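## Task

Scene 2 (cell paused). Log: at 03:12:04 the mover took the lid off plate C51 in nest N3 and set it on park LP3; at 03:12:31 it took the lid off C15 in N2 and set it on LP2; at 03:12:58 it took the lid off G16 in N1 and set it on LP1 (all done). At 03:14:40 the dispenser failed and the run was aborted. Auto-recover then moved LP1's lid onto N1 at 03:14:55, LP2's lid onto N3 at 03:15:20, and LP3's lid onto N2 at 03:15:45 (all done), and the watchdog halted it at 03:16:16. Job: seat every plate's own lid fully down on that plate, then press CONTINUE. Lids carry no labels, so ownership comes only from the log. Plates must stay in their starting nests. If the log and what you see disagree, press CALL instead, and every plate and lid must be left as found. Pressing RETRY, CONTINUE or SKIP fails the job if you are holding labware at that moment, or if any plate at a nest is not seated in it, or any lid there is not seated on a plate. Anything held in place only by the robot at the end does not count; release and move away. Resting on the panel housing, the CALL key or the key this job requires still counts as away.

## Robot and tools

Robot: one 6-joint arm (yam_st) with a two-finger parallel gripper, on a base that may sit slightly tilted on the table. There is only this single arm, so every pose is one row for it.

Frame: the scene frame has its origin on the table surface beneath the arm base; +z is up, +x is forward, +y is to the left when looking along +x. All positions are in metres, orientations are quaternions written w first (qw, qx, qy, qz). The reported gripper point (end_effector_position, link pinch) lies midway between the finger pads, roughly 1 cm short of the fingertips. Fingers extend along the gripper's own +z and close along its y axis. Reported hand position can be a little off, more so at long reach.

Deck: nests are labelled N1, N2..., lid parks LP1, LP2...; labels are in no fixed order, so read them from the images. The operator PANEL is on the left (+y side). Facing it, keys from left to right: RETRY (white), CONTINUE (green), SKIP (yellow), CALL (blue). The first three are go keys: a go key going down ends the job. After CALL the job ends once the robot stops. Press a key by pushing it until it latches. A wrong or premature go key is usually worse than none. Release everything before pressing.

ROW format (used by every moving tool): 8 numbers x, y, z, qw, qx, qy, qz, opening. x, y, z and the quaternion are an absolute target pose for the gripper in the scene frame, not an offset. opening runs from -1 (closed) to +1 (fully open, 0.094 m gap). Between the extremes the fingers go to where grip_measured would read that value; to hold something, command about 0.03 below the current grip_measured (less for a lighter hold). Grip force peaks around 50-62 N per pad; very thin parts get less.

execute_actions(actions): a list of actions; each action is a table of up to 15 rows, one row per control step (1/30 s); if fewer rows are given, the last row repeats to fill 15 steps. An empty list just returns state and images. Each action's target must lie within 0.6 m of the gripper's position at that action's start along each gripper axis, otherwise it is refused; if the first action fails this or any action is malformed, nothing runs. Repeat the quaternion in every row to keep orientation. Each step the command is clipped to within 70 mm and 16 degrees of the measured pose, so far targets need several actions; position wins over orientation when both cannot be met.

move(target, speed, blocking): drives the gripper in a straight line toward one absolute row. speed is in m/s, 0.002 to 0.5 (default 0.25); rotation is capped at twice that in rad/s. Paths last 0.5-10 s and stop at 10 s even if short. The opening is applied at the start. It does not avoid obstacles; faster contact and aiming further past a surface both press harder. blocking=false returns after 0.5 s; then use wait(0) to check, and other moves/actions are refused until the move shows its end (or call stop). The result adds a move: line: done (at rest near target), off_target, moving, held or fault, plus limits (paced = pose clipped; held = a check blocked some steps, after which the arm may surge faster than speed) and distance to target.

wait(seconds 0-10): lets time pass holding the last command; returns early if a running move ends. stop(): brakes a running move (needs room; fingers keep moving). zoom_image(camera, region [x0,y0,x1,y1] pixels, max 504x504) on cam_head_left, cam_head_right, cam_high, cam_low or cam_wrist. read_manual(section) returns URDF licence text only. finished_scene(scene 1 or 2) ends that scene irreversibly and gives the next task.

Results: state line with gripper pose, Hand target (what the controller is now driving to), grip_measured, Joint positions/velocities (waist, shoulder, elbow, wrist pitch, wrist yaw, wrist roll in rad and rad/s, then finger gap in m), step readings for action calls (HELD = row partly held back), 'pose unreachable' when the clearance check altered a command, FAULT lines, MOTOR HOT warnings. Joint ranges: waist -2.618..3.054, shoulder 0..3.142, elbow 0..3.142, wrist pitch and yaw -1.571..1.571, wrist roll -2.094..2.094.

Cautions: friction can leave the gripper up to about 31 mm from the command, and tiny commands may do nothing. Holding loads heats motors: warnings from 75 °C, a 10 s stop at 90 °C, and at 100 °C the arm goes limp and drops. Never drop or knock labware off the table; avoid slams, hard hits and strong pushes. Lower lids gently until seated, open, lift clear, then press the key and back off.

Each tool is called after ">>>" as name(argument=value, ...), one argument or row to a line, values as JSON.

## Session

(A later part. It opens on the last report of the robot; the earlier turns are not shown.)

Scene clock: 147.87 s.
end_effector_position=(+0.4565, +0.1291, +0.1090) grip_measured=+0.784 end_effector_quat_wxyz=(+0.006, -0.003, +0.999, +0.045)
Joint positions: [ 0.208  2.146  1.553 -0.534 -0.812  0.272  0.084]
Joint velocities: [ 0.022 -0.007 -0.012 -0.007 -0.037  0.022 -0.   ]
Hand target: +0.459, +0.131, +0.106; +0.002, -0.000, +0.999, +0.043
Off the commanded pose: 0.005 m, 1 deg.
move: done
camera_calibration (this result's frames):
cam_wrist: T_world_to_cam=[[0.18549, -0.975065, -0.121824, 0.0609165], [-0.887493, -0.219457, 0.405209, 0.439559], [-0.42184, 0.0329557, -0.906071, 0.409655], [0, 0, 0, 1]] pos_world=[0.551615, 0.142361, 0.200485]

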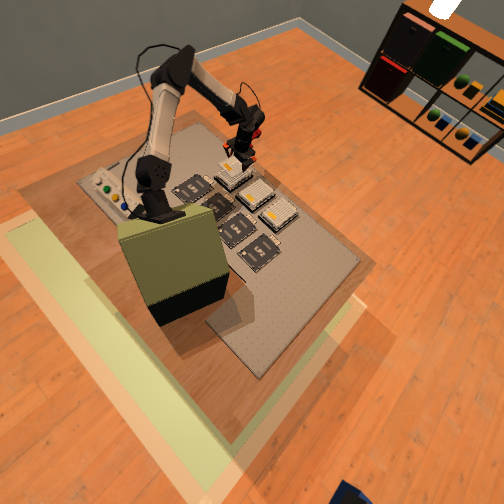

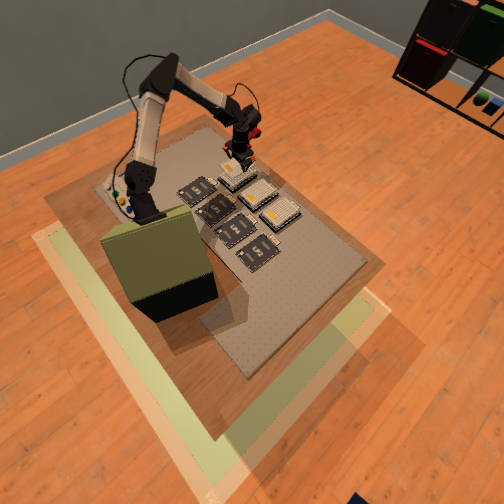

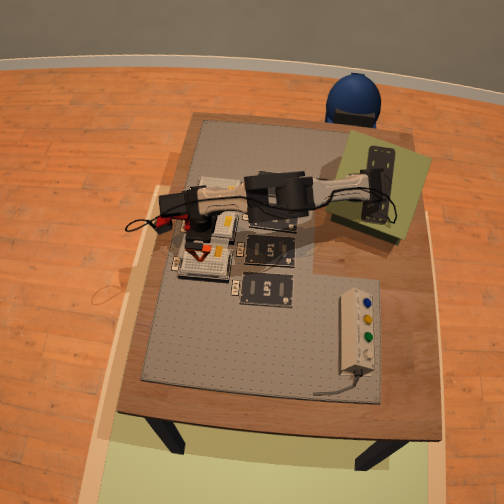

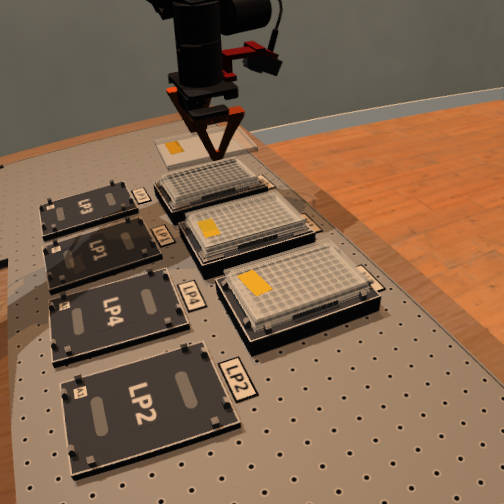

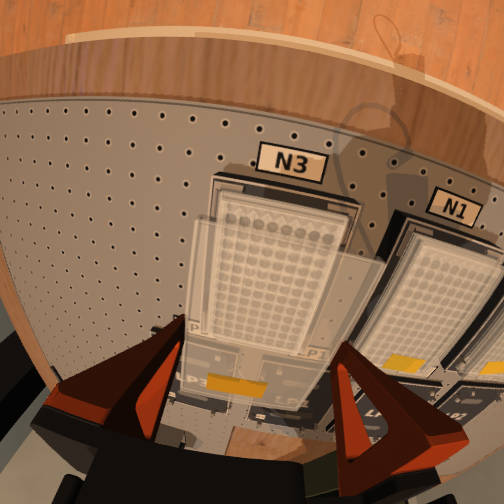

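>>> execute_actions(
  actions=[
    [[0.458,0.132,0.103,0,0,0.999,0.044,0.755],[0.458,0.132,0.100,0,0,0.999,0.044,0.755],[0.458,0.132,0.097,0,0,0.999,0.044,0.755],[0.458,0.132,0.094,0,0,0.999,0.044,0.755],[0.458,0.132,0.091,0,0,0.999,0.044,0.755],[0.458,0.132,0.088,0,0,0.999,0.044,0.755],[0.458,0.132,0.085,0,0,0.999,0.044,0.755],[0.458,0.132,0.082,0,0,0.999,0.044,0.755],[0.458,0.132,0.079,0,0,0.999,0.044,0.755],[0.458,0.132,0.076,0,0,0.999,0.044,0.755],[0.458,0.132,0.073,0,0,0.999,0.044,0.755],[0.458,0.132,0.071,0,0,0.999,0.044,0.755],[0.458,0.132,0.069,0,0,0.999,0.044,0.755],[0.458,0.132,0.068,0,0,0.999,0.044,0.755]],
    [[0.458,0.132,0.068,0,0,0.999,0.044,0.755]],
  ],
)

Scene clock: 150.30 s.
end_effector_position=(+0.4493, +0.1272, +0.0711) grip_measured=+0.784 end_effector_quat_wxyz=(-0.008, +0.010, +0.999, +0.043)
Joint positions: [ 0.264  2.219  1.553 -0.451 -0.793  0.342  0.084]
Joint velocities: [ 0.007 -0.002  0.002  0.022  0.022 -0.007 -0.001]
Hand target: +0.458, +0.132, +0.068; +0.000, -0.000, +0.999, +0.044
Off the commanded pose: 0.010 m, 1 deg.
Step readings (end_effector_position; steps 1 to 15: 1st action; 16 to 30: 2nd action):
0: (+0.4562, +0.1290, +0.1090)
1: (+0.4562, +0.1290, +0.1090)
2: (+0.4562, +0.1290, +0.1090)
4: (+0.4557, +0.1290, +0.1075)
8: (+0.4525, +0.1286, +0.0965)
15: (+0.4465, +0.1272, +0.0734)
16: (+0.4463, +0.1270, +0.0721)
17: (+0.4463, +0.1270, +0.0713)
19: (+0.4472, +0.1269, +0.0711)
23: (+0.4486, +0.1271, +0.0711)
30: end_effector_position above
camera_calibration (this result's frames):
cam_wrist: T_world_to_cam=[[0.158512, -0.979618, -0.123381, 0.0686636], [-0.879428, -0.196887, 0.433408, 0.439632], [-0.448866, 0.0398041, -0.892712, 0.382672], [0, 0, 0, 1]] pos_world=[0.547509, 0.13859, 0.159548]

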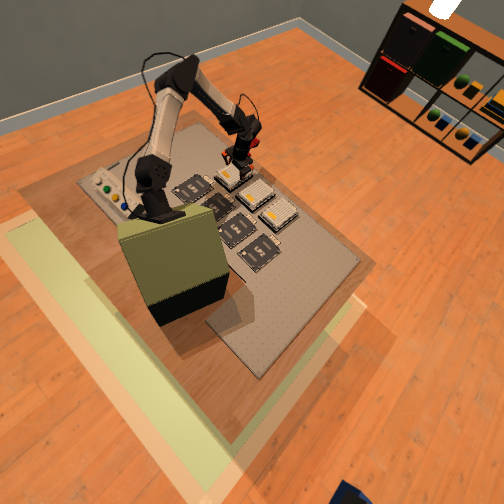

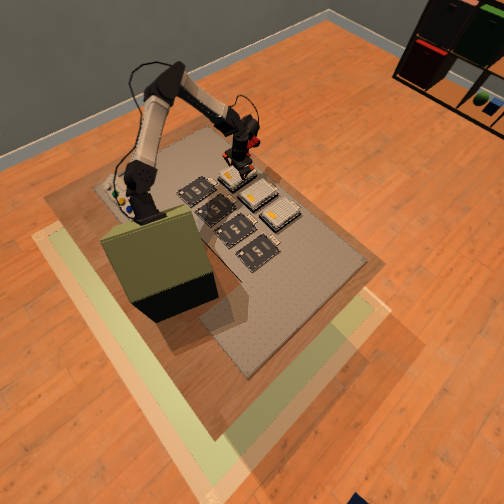

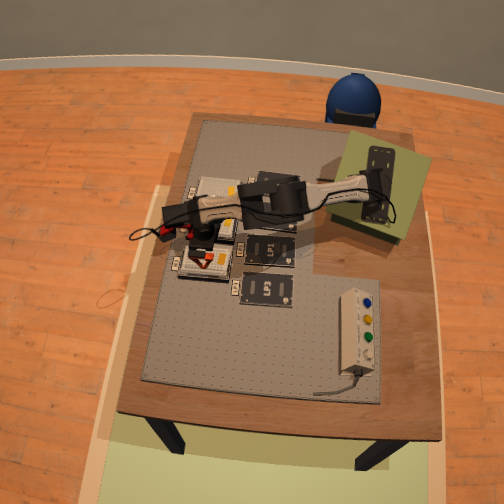

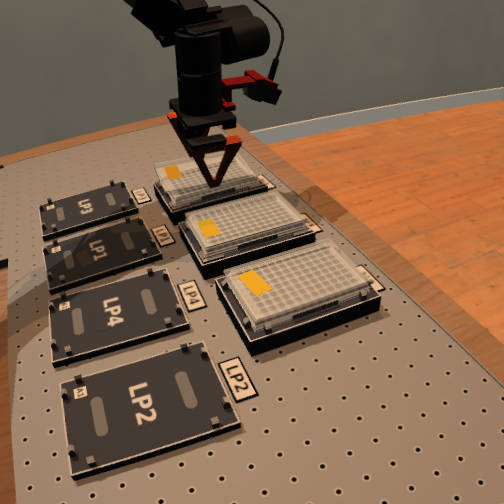

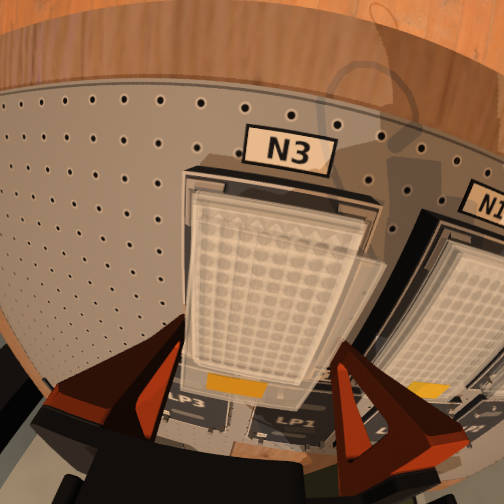

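>>> execute_actions(
  actions=[
    [[0.458,0.133,0.072,0,0,0.999,0.044,0.755],[0.460,0.135,0.073,0,0,0.999,0.044,0.755],[0.462,0.137,0.073,0,0,0.999,0.044,0.755],[0.463,0.139,0.073,0,0,0.999,0.044,0.755],[0.464,0.141,0.073,0,0,0.999,0.044,0.755],[0.464,0.142,0.073,0,0,0.999,0.044,0.755],[0.464,0.142,0.073,0,0,0.999,0.044,0.755],[0.462,0.139,0.073,0,0,0.999,0.044,0.755]],
  ],
)

Scene clock: 151.20 s.
end_effector_position=(+0.4621, +0.1359, +0.0767) grip_measured=+0.784 end_effector_quat_wxyz=(+0.004, +0.000, +0.999, +0.046)
Joint positions: [ 0.264  2.219  1.595 -0.458 -0.79   0.347  0.084]
Joint velocities: [ 0.002 -0.002  0.007 -0.007 -0.022  0.051  0.001]
Hand target: +0.462, +0.139, +0.073; +0.000, +0.000, +0.999, +0.044
Off the commanded pose: 0.005 m, 1 deg.
Step readings (end_effector_position):
0: (+0.4495, +0.1272, +0.0711)
1: (+0.4495, +0.1272, +0.0711)
2: (+0.4500, +0.1276, +0.0714)
4: (+0.4529, +0.1296, +0.0728)
8: (+0.4623, +0.1360, +0.0766)
15: end_effector_position above
camera_calibration (this result's frames):
cam_wrist: T_world_to_cam=[[0.17908, -0.975922, -0.12453, 0.0658565], [-0.886671, -0.214944, 0.409408, 0.457816], [-0.426317, 0.0371003, -0.903813, 0.383815], [0, 0, 0, 1]] pos_world=[0.557765, 0.148436, 0.167665]

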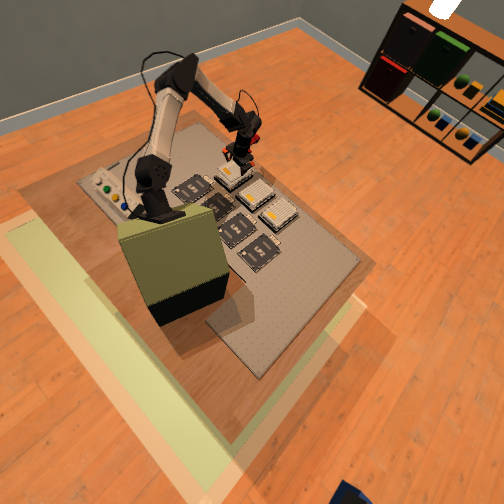

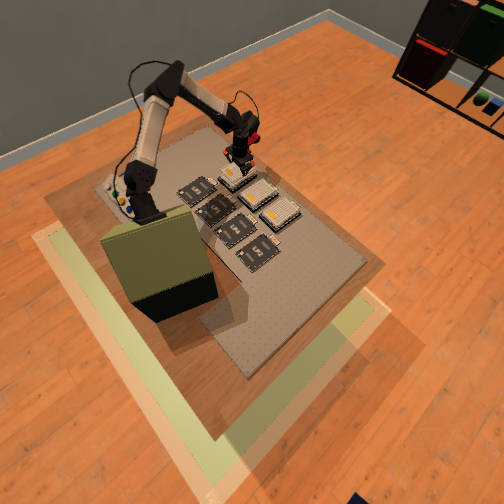

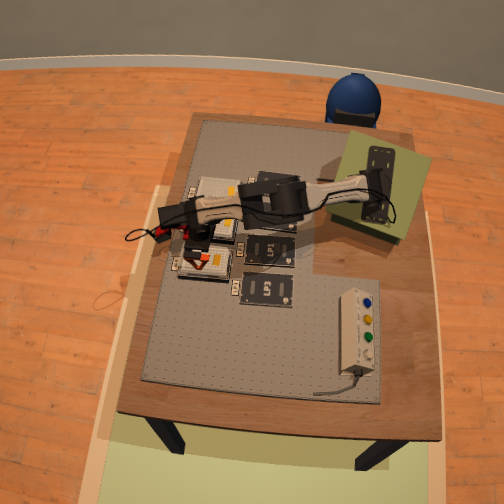

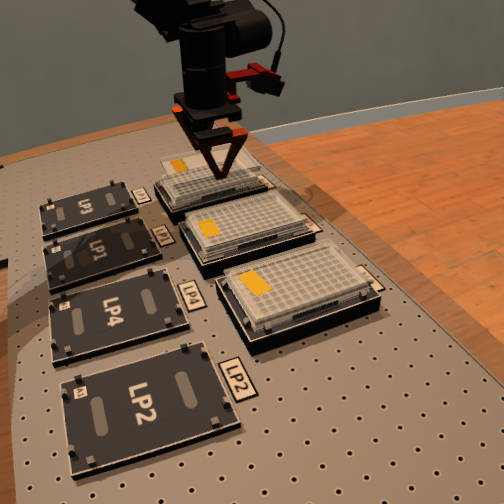

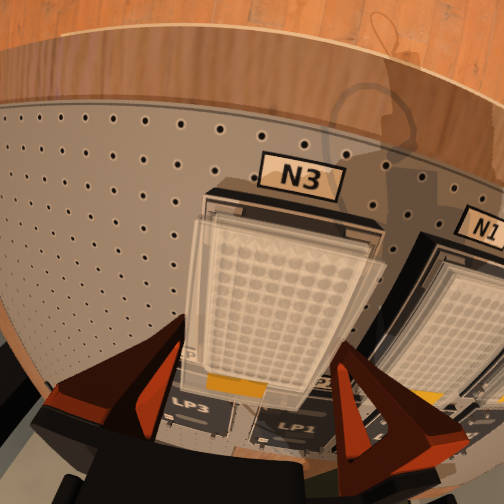

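>>> execute_actions(
  actions=[
    [[0.460,0.133,0.073,0,0,0.999,0.044,0.755],[0.460,0.131,0.070,0,0,0.999,0.044,0.755],[0.460,0.130,0.067,0,0,0.999,0.044,0.755],[0.460,0.130,0.064,0,0,0.999,0.044,0.755],[0.460,0.130,0.062,0,0,0.999,0.044,0.755],[0.460,0.130,0.060,0,0,0.999,0.044,0.755],[0.460,0.130,0.059,0,0,0.999,0.044,0.755],[0.460,0.130,0.058,0,0,0.999,0.044,0.755]],
  ],
)

Scene clock: 152.57 s.
end_effector_position=(+0.4619, +0.1271, +0.0674) grip_measured=+0.784 end_effector_quat_wxyz=(+0.003, +0.005, +0.999, +0.044)
Joint positions: [ 0.264  2.248  1.595 -0.433 -0.787  0.353  0.084]
Joint velocities: [ 0.002 -0.012  0.007  0.037  0.007  0.022 -0.   ]
Hand target: +0.460, +0.130, +0.058; -0.000, +0.000, +0.999, +0.044
Off the commanded pose: 0.010 m, 1 deg.
Step readings (end_effector_position):
0: (+0.4621, +0.1359, +0.0767)
1: (+0.4621, +0.1359, +0.0767)
2: (+0.4621, +0.1359, +0.0767)
4: (+0.4623, +0.1356, +0.0763)
8: (+0.4630, +0.1320, +0.0721)
15: end_effector_position above
camera_calibration (this result's frames):
cam_wrist: T_world_to_cam=[[0.169403, -0.978016, -0.121599, 0.0607188], [-0.887437, -0.20504, 0.412813, 0.458384], [-0.428671, 0.0379795, -0.902662, 0.376606], [0, 0, 0, 1]] pos_world=[0.557941, 0.139068, 0.158105]

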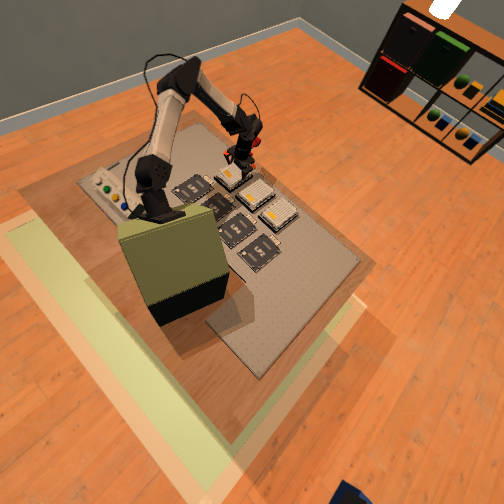

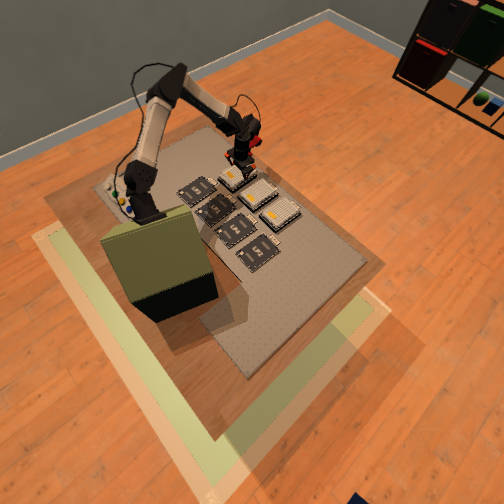

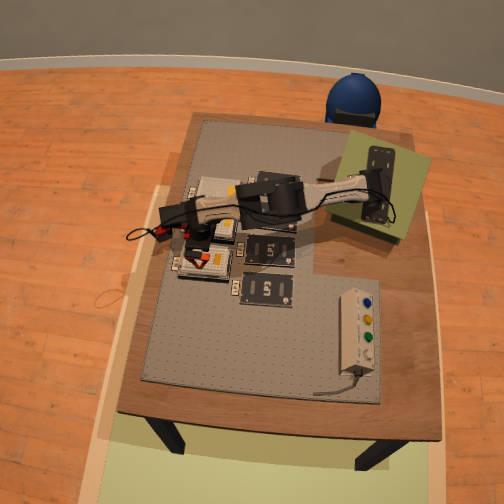

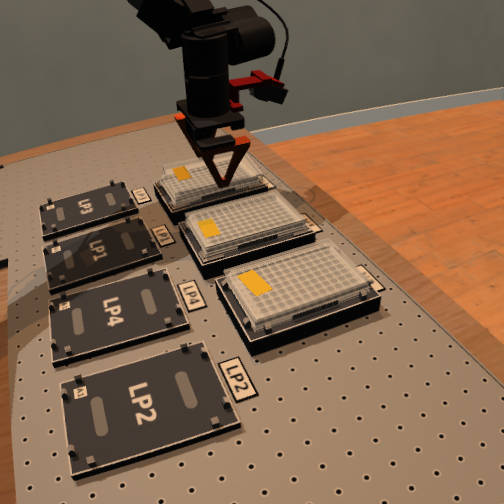

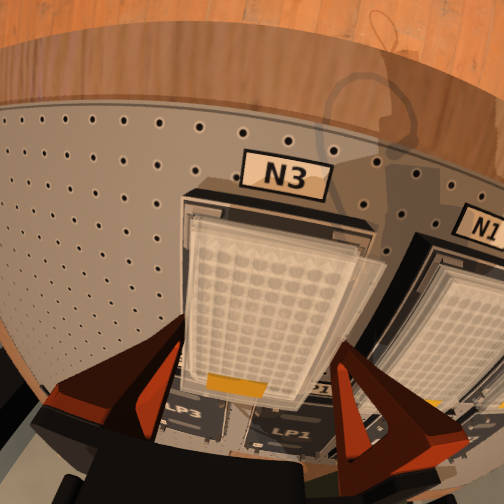

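>>> execute_actions(
  actions=[
    [[0.460,0.130,0.066,0,0,0.999,0.044,0.755],[0.460,0.131,0.072,0,0,0.999,0.044,0.755],[0.460,0.132,0.077,0,0,0.999,0.044,0.755],[0.459,0.133,0.082,0,0,0.999,0.044,0.755],[0.458,0.134,0.086,0,0,0.999,0.044,0.755],[0.457,0.135,0.090,0,0,0.999,0.044,0.755],[0.456,0.135,0.094,0,0,0.999,0.044,0.755],[0.455,0.135,0.097,0,0,0.999,0.044,0.755],[0.455,0.135,0.099,0,0,0.999,0.044,0.755],[0.455,0.135,0.100,0,0,0.999,0.044,0.755]],
  ],
)

Scene clock: 154.43 s.
end_effector_position=(+0.4680, +0.1438, +0.0998) grip_measured=+0.784 end_effector_quat_wxyz=(+0.017, -0.016, +0.999, +0.047)
Joint positions: [ 0.242  2.166  1.595 -0.496 -0.796  0.31   0.084]
Joint velocities: [-0.037 -0.007 -0.017 -0.007  0.095 -0.007  0.   ]
Hand target: +0.455, +0.136, +0.100; +0.000, +0.000, +0.999, +0.044
Off the commanded pose: 0.016 m, 3 deg.
Step readings (end_effector_position):
0: (+0.4617, +0.1290, +0.0660)
1: (+0.4617, +0.1290, +0.0660)
2: (+0.4615, +0.1289, +0.0660)
4: (+0.4604, +0.1295, +0.0670)
8: (+0.4605, +0.1365, +0.0781)
15: end_effector_position above
camera_calibration (this result's frames):
cam_wrist: T_world_to_cam=[[0.213249, -0.969362, -0.121911, 0.0582358], [-0.890571, -0.244177, 0.383746, 0.463848], [-0.401756, 0.0267368, -0.915356, 0.398052], [0, 0, 0, 1]] pos_world=[0.560591, 0.15907, 0.19346]

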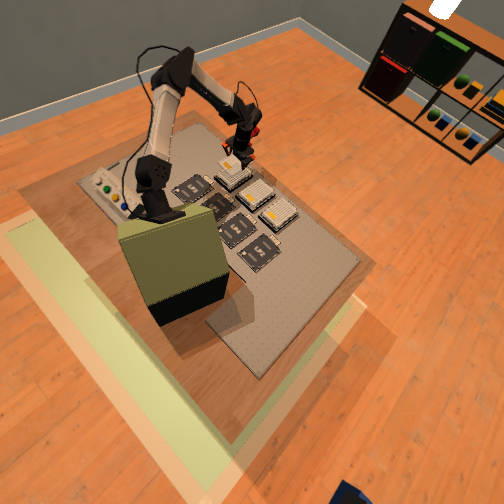

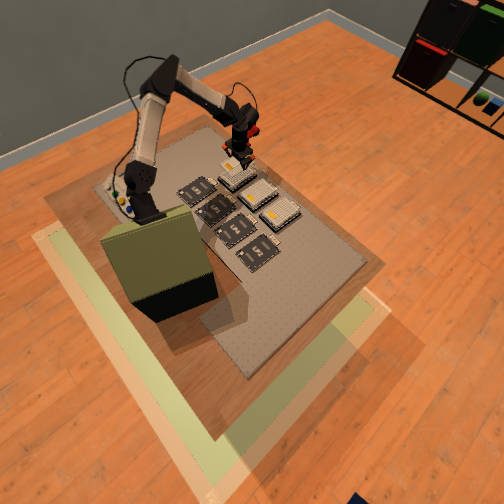

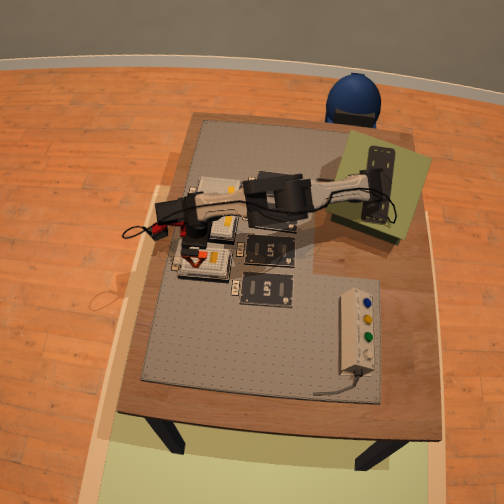

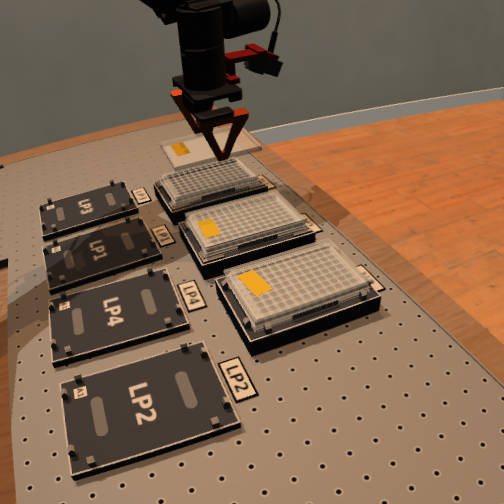

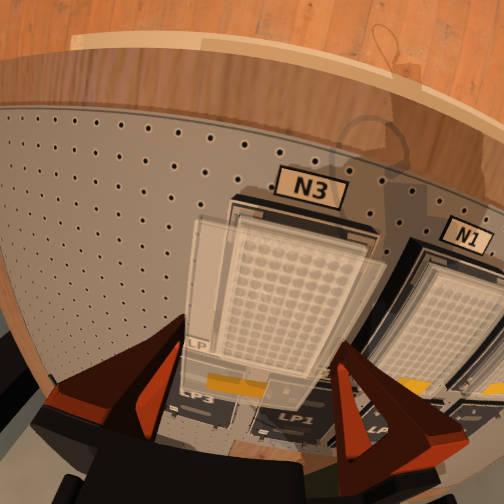

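>>> execute_actions(
  actions=[
    [[0.456,0.135,0.097,0,0,0.999,0.044,0.755],[0.456,0.135,0.094,0,0,0.999,0.044,0.755],[0.456,0.135,0.091,0,0,0.999,0.044,0.755],[0.456,0.135,0.088,0,0,0.999,0.044,0.755],[0.456,0.135,0.085,0,0,0.999,0.044,0.755],[0.456,0.135,0.082,0,0,0.999,0.044,0.755],[0.456,0.135,0.079,0,0,0.999,0.044,0.755],[0.456,0.135,0.076,0,0,0.999,0.044,0.755],[0.456,0.135,0.073,0,0,0.999,0.044,0.755],[0.456,0.135,0.070,0,0,0.999,0.044,0.755],[0.456,0.135,0.068,0,0,0.999,0.044,0.755],[0.456,0.135,0.066,0,0,0.999,0.044,0.755],[0.456,0.135,0.065,0,0,0.999,0.044,0.755]],
    [[0.457,0.135,0.066,0,0,0.999,0.044,0.755]],
  ],
)

Scene clock: 156.20 s.
end_effector_position=(+0.4626, +0.1407, +0.0743) grip_measured=+0.784 end_effector_quat_wxyz=(+0.006, -0.006, +0.999, +0.048)
Joint positions: [ 0.275  2.217  1.595 -0.444 -0.788  0.351  0.084]
Joint velocities: [-0.007 -0.017 -0.017  0.022  0.022 -0.066 -0.   ]
Hand target: +0.457, +0.135, +0.066; -0.000, -0.000, +0.999, +0.044
Off the commanded pose: 0.012 m, 1 deg.
Step readings (end_effector_position; steps 1 to 15: 1st action; 16 to 30: 2nd action):
0: (+0.4650, +0.1427, +0.0997)
1: (+0.4650, +0.1427, +0.0997)
2: (+0.4650, +0.1427, +0.0997)
4: (+0.4650, +0.1427, +0.0997)
8: (+0.4667, +0.1425, +0.0975)
15: (+0.4626, +0.1413, +0.0775)
16: (+0.4618, +0.1410, +0.0758)
17: (+0.4613, +0.1407, +0.0747)
19: (+0.4613, +0.1404, +0.0742)
23: (+0.4621, +0.1406, +0.0743)
30: end_effector_position above
camera_calibration (this result's frames):
cam_wrist: T_world_to_cam=[[0.191627, -0.973106, -0.127841, 0.0642905], [-0.885646, -0.227581, 0.404769, 0.461889], [-0.422977, 0.0356574, -0.905439, 0.380438], [0, 0, 0, 1]] pos_world=[0.557667, 0.154113, 0.165724]

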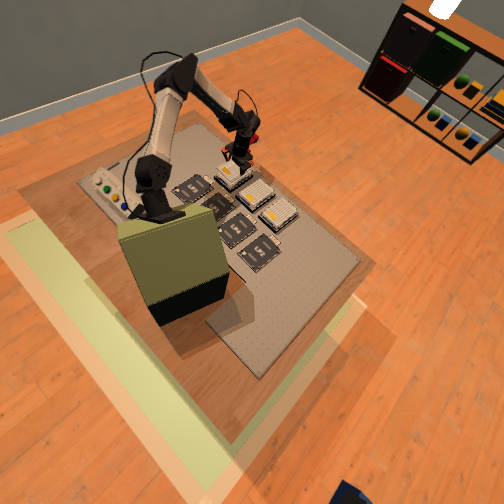

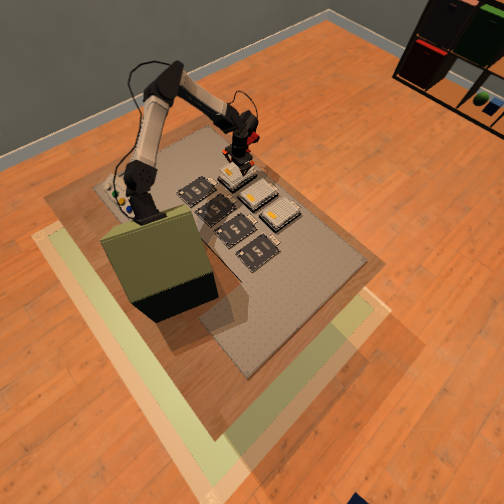

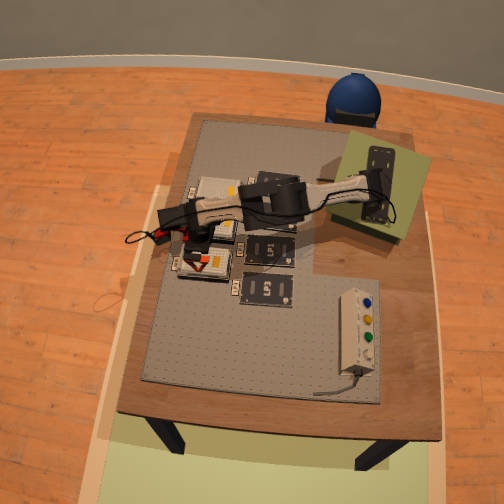

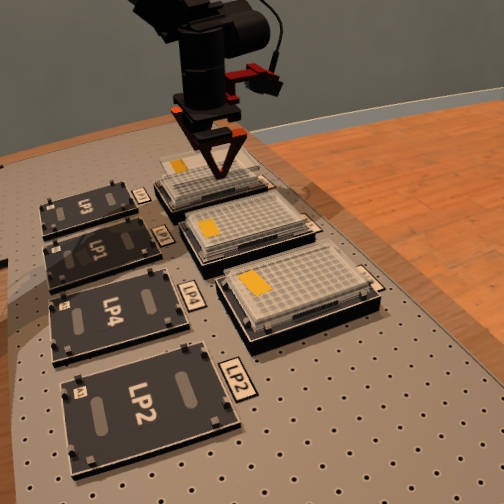

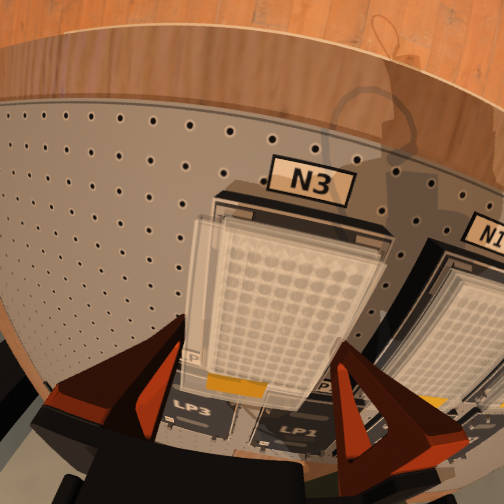

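>>> execute_actions(
  actions=[
    [[0.459,0.138,0.0727,0,0,0.999,0.044,0.755],[0.455,0.1355,0.071,0,0,0.999,0.044,0.755],[0.452,0.1335,0.070,0,0,0.999,0.044,0.755],[0.452,0.1335,0.070,0,0,0.999,0.044,0.755],[0.452,0.1335,0.070,0,0,0.999,0.044,0.755],[0.456,0.136,0.0715,0,0,0.999,0.044,0.755],[0.459,0.138,0.0727,0,0,0.999,0.044,0.755]],
  ],
)

Scene clock: 157.60 s.
end_effector_position=(+0.4586, +0.1378, +0.0725) grip_measured=+0.784 end_effector_quat_wxyz=(+0.002, -0.001, +0.999, +0.046)
Joint positions: [ 0.275  2.217  1.582 -0.444 -0.788  0.352  0.084]
Joint velocities: [ 0.002  0.012 -0.012 -0.022  0.037 -0.022 -0.   ]
Hand target: +0.459, +0.138, +0.073; +0.000, -0.000, +0.999, +0.044
Off the commanded pose: 0.001 m, 0 deg.
Step readings (end_effector_position):
0: (+0.4626, +0.1408, +0.0743)
1: (+0.4626, +0.1408, +0.0743)
2: (+0.4626, +0.1408, +0.0743)
4: (+0.4614, +0.1396, +0.0734)
8: (+0.4589, +0.1379, +0.0726)
15: end_effector_position above
camera_calibration (this result's frames):
cam_wrist: T_world_to_cam=[[0.182459, -0.975075, -0.126244, 0.0663286], [-0.883916, -0.218905, 0.413247, 0.455771], [-0.430583, 0.0361879, -0.901825, 0.380436], [0, 0, 0, 1]] pos_world=[0.55457, 0.150679, 0.163115]

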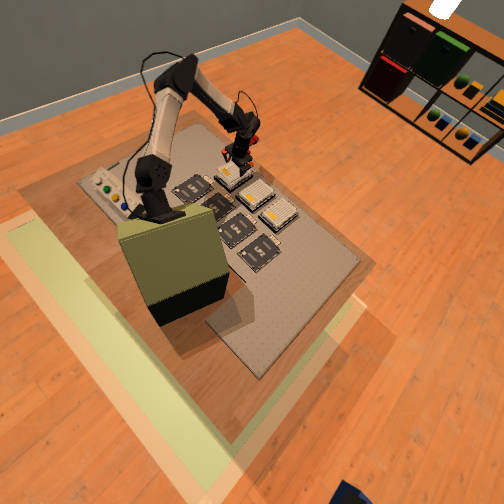

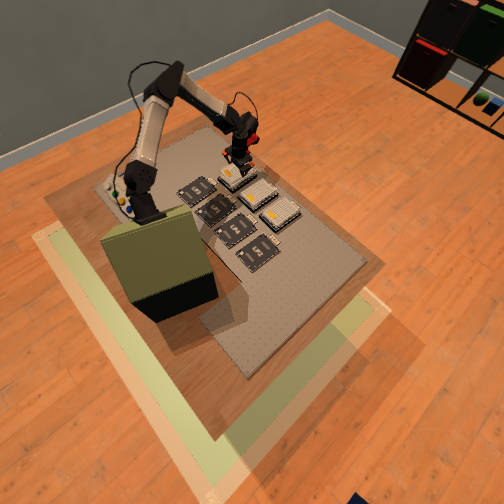

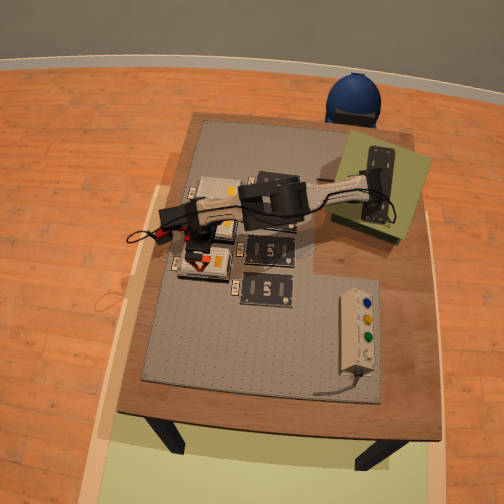

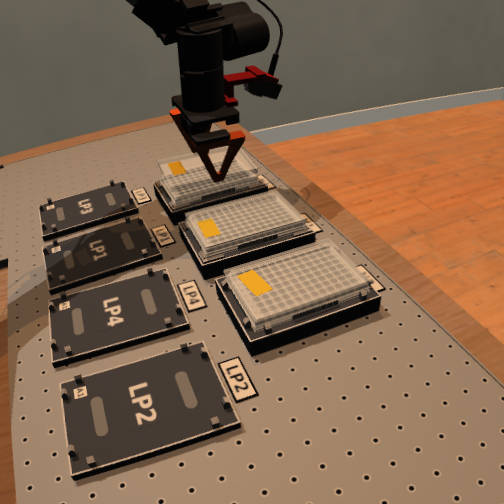

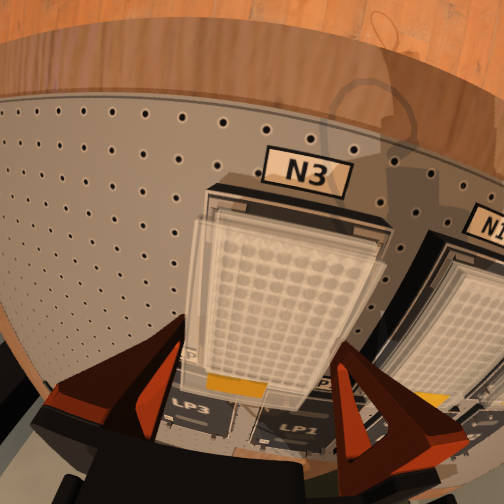

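>>> execute_actions(
  actions=[
    [[0.4585,0.135,0.0695,0,0,0.999,0.044,0.755],[0.4585,0.132,0.066,0,0,0.999,0.044,0.755],[0.4585,0.1295,0.0635,0,0,0.999,0.044,0.755],[0.4585,0.1285,0.0625,0,0,0.999,0.044,0.755],[0.4585,0.1285,0.0625,0,0,0.999,0.044,0.755],[0.4585,0.131,0.065,0,0,0.999,0.044,0.755],[0.4585,0.1335,0.0675,0,0,0.999,0.044,0.755]],
  ],
)

Scene clock: 158.80 s.
end_effector_position=(+0.4582, +0.1352, +0.0698) grip_measured=+0.784 end_effector_quat_wxyz=(+0.001, -0.000, +0.999, +0.046)
Joint positions: [ 0.275  2.226  1.582 -0.438 -0.788  0.352  0.084]
Joint velocities: [-0.007 -0.007  0.007  0.037  0.11   0.022 -0.001]
Hand target: +0.458, +0.133, +0.067; -0.000, +0.000, +0.999, +0.044
Off the commanded pose: 0.003 m, 0 deg.
Step readings (end_effector_position):
0: (+0.4586, +0.1378, +0.0725)
1: (+0.4586, +0.1378, +0.0725)
2: (+0.4586, +0.1378, +0.0725)
4: (+0.4587, +0.1371, +0.0717)
8: (+0.4582, +0.1352, +0.0698)
15: end_effector_position above
camera_calibration (this result's frames):
cam_wrist: T_world_to_cam=[[0.18026, -0.975525, -0.125922, 0.0646138], [-0.883429, -0.216858, 0.415362, 0.455331], [-0.432504, 0.0363695, -0.900898, 0.378696], [0, 0, 0, 1]] pos_world=[0.554393, 0.148002, 0.160176]

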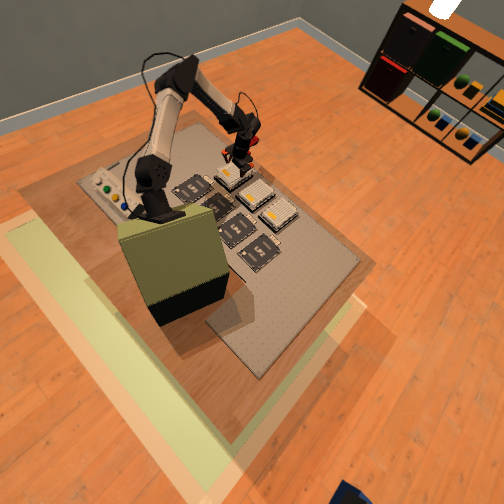

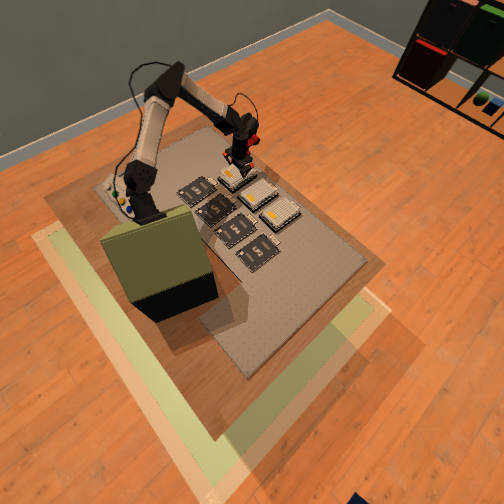

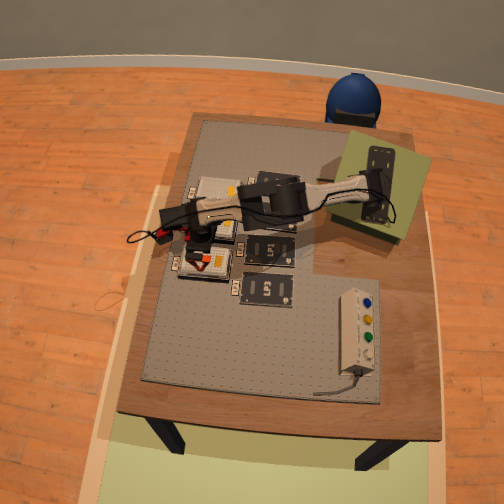

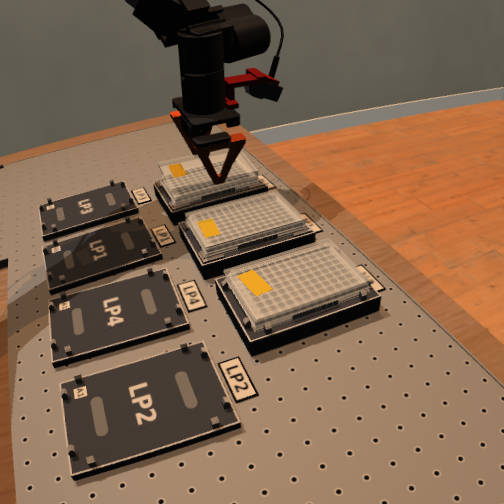

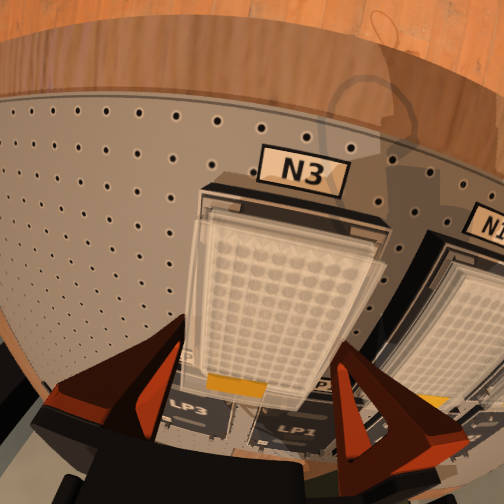

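Another ~2 mm.

>>> execute_actions(
  actions=[
    [[0.4585,0.132,0.0665,0,0,0.999,0.044,0.755],[0.4585,0.129,0.0635,0,0,0.999,0.044,0.755],[0.4585,0.1265,0.061,0,0,0.999,0.044,0.755],[0.4585,0.126,0.0605,0,0,0.999,0.044,0.755],[0.4585,0.1285,0.063,0,0,0.999,0.044,0.755],[0.4585,0.131,0.0655,0,0,0.999,0.044,0.755],[0.4585,0.133,0.0675,0,0,0.999,0.044,0.755]],
  ],
)

>>> zoom_image(
  camera="cam_wrist",
  region=[160, 170, 410, 420],
)

>>> zoom_image(
  camera="cam_low",
  region=[140, 110, 290, 230],
)

Scene clock: 159.73 s.
end_effector_position=(+0.4583, +0.1339, +0.0683) grip_measured=+0.784 end_effector_quat_wxyz=(+0.001, -0.001, +0.999, +0.046)
Joint positions: [ 0.275  2.231  1.582 -0.433 -0.788  0.352  0.084]
Joint velocities: [-0.002  0.007 -0.002 -0.037 -0.066  0.066 -0.001]
Hand target: +0.458, +0.133, +0.068; +0.000, +0.000, +0.999, +0.044
Off the commanded pose: 0.001 m, 0 deg.
Step readings (end_effector_position):
0: (+0.4582, +0.1352, +0.0698)
1: (+0.4582, +0.1352, +0.0698)
2: (+0.4582, +0.1353, +0.0698)
4: (+0.4586, +0.1348, +0.0691)
8: (+0.4583, +0.1339, +0.0683)
15: end_effector_position above
camera_calibration (this result's frames):
cam_wrist: T_world_to_cam=[[0.180535, -0.975469, -0.125962, 0.0629922], [-0.88349, -0.217114, 0.415098, 0.455888], [-0.432264, 0.0363466, -0.901014, 0.377338], [0, 0, 0, 1]] pos_world=[0.55451, 0.146712, 0.158684]

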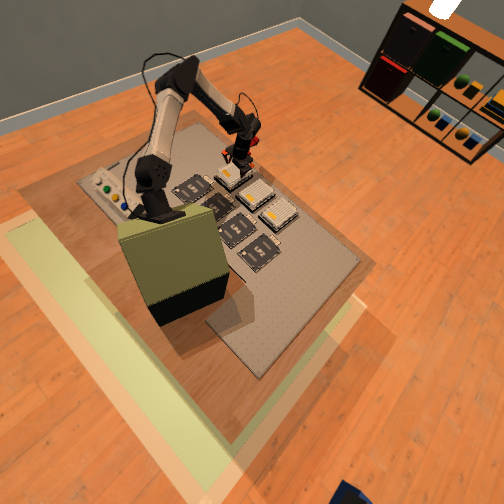

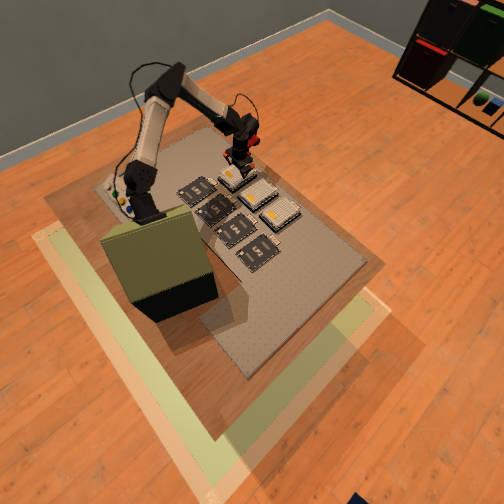

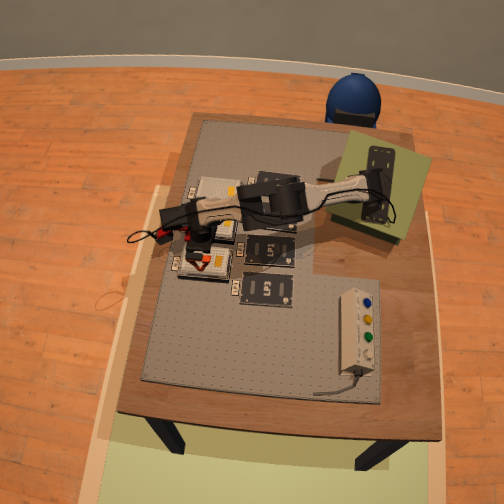

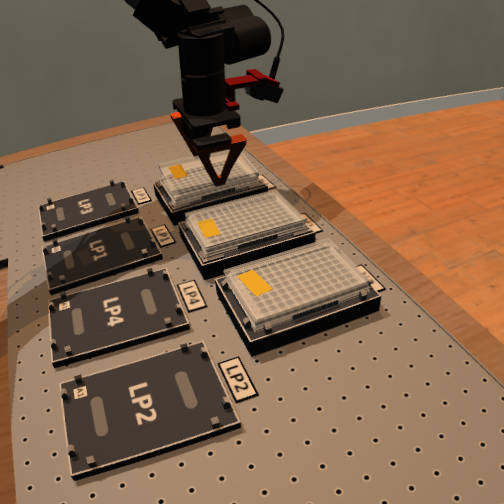

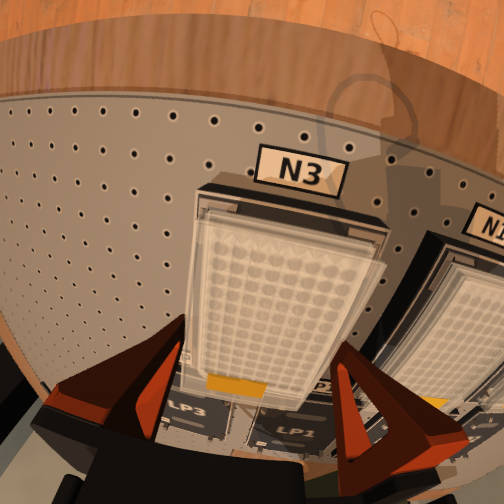

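Region (160, 170, 410, 420) of cam_wrist's 504x504 image, scaled by 2.016, with more detail than that image has.

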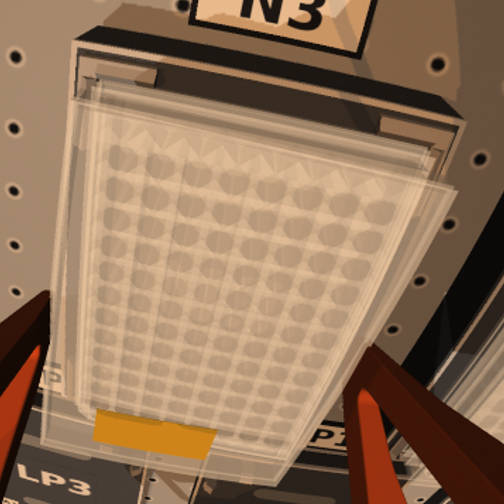

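Region (140, 110, 290, 230) of cam_low's 504x504 image, scaled by 3.360, with more detail than that image has; it fills the top 403 rows of this view, and the rest is white.

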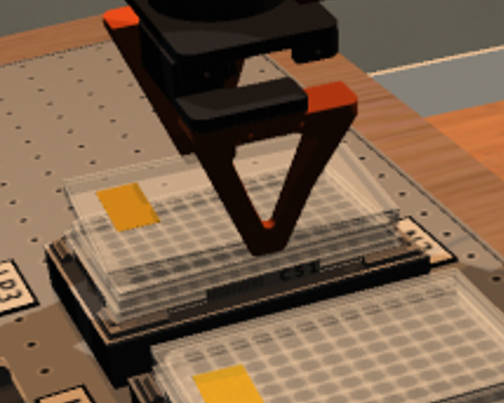

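>>> execute_actions(
  actions=[
    [[0.458,0.1345,0.064,0,0,0.999,0.044,0.755],[0.458,0.1345,0.060,0,0,0.999,0.044,0.755],[0.458,0.1345,0.056,0,0,0.999,0.044,0.755],[0.458,0.1345,0.053,0,0,0.999,0.044,0.755],[0.458,0.1345,0.051,0,0,0.999,0.044,0.755],[0.458,0.1345,0.051,0,0,0.999,0.044,0.755],[0.458,0.1345,0.051,0,0,0.999,0.044,0.755],[0.458,0.134,0.054,0,0,0.999,0.044,0.755],[0.458,0.134,0.057,0,0,0.999,0.044,0.755]],
  ],
)

Scene clock: 160.83 s.
end_effector_position=(+0.4596, +0.1341, +0.0669) grip_measured=+0.784 end_effector_quat_wxyz=(+0.003, +0.005, +0.999, +0.045)
Joint positions: [ 0.277  2.233  1.582 -0.422 -0.782  0.37   0.084]
Joint velocities: [-0.022  0.012 -0.012 -0.051 -0.022 -0.037  0.   ]
Hand target: +0.458, +0.134, +0.057; +0.000, +0.000, +0.999, +0.044
Off the commanded pose: 0.010 m, 1 deg.
Step readings (end_effector_position):
0: (+0.4583, +0.1339, +0.0683)
1: (+0.4583, +0.1339, +0.0683)
2: (+0.4584, +0.1339, +0.0683)
4: (+0.4591, +0.1342, +0.0676)
8: (+0.4596, +0.1341, +0.0669)
15: end_effector_position above
camera_calibration (this result's frames):
cam_wrist: T_world_to_cam=[[0.170452, -0.977706, -0.122628, 0.067423], [-0.887809, -0.206372, 0.411345, 0.458469], [-0.427482, 0.0387561, -0.903193, 0.374303], [0, 0, 0, 1]] pos_world=[0.555548, 0.146029, 0.157747]

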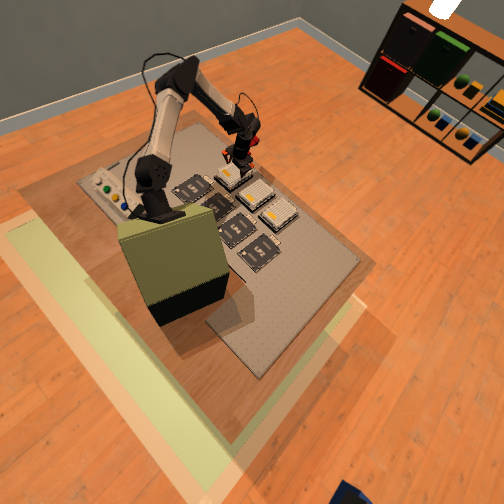

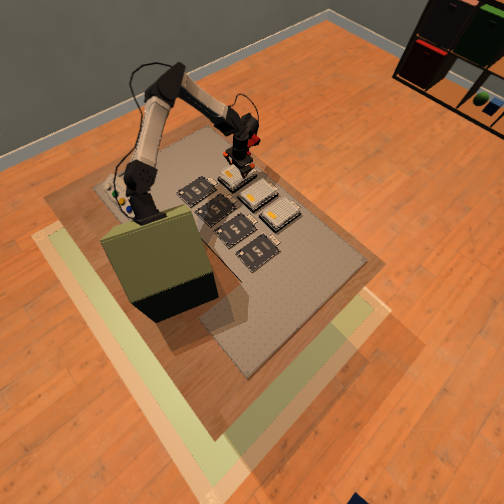

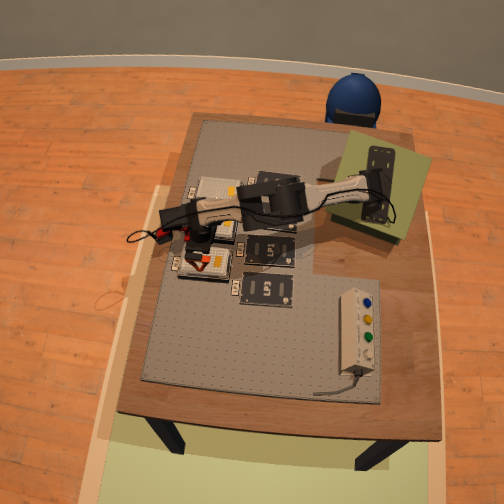

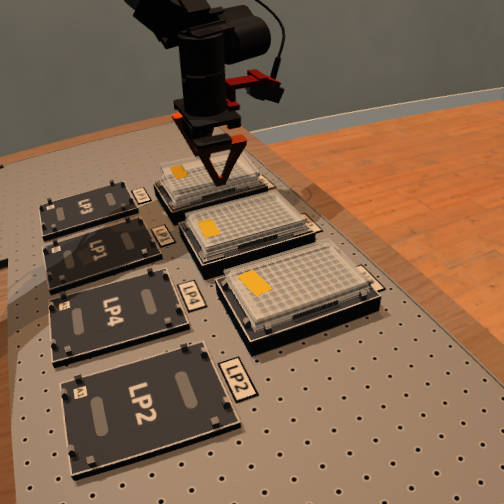

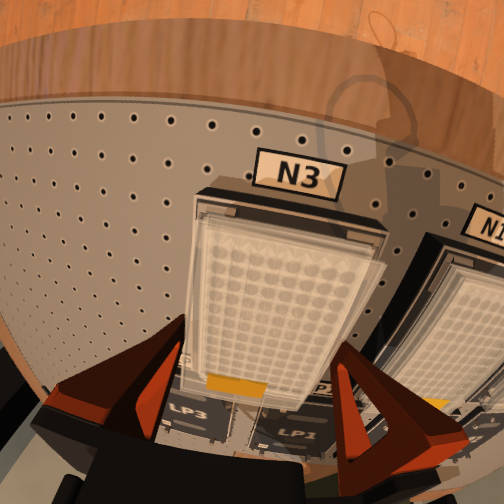

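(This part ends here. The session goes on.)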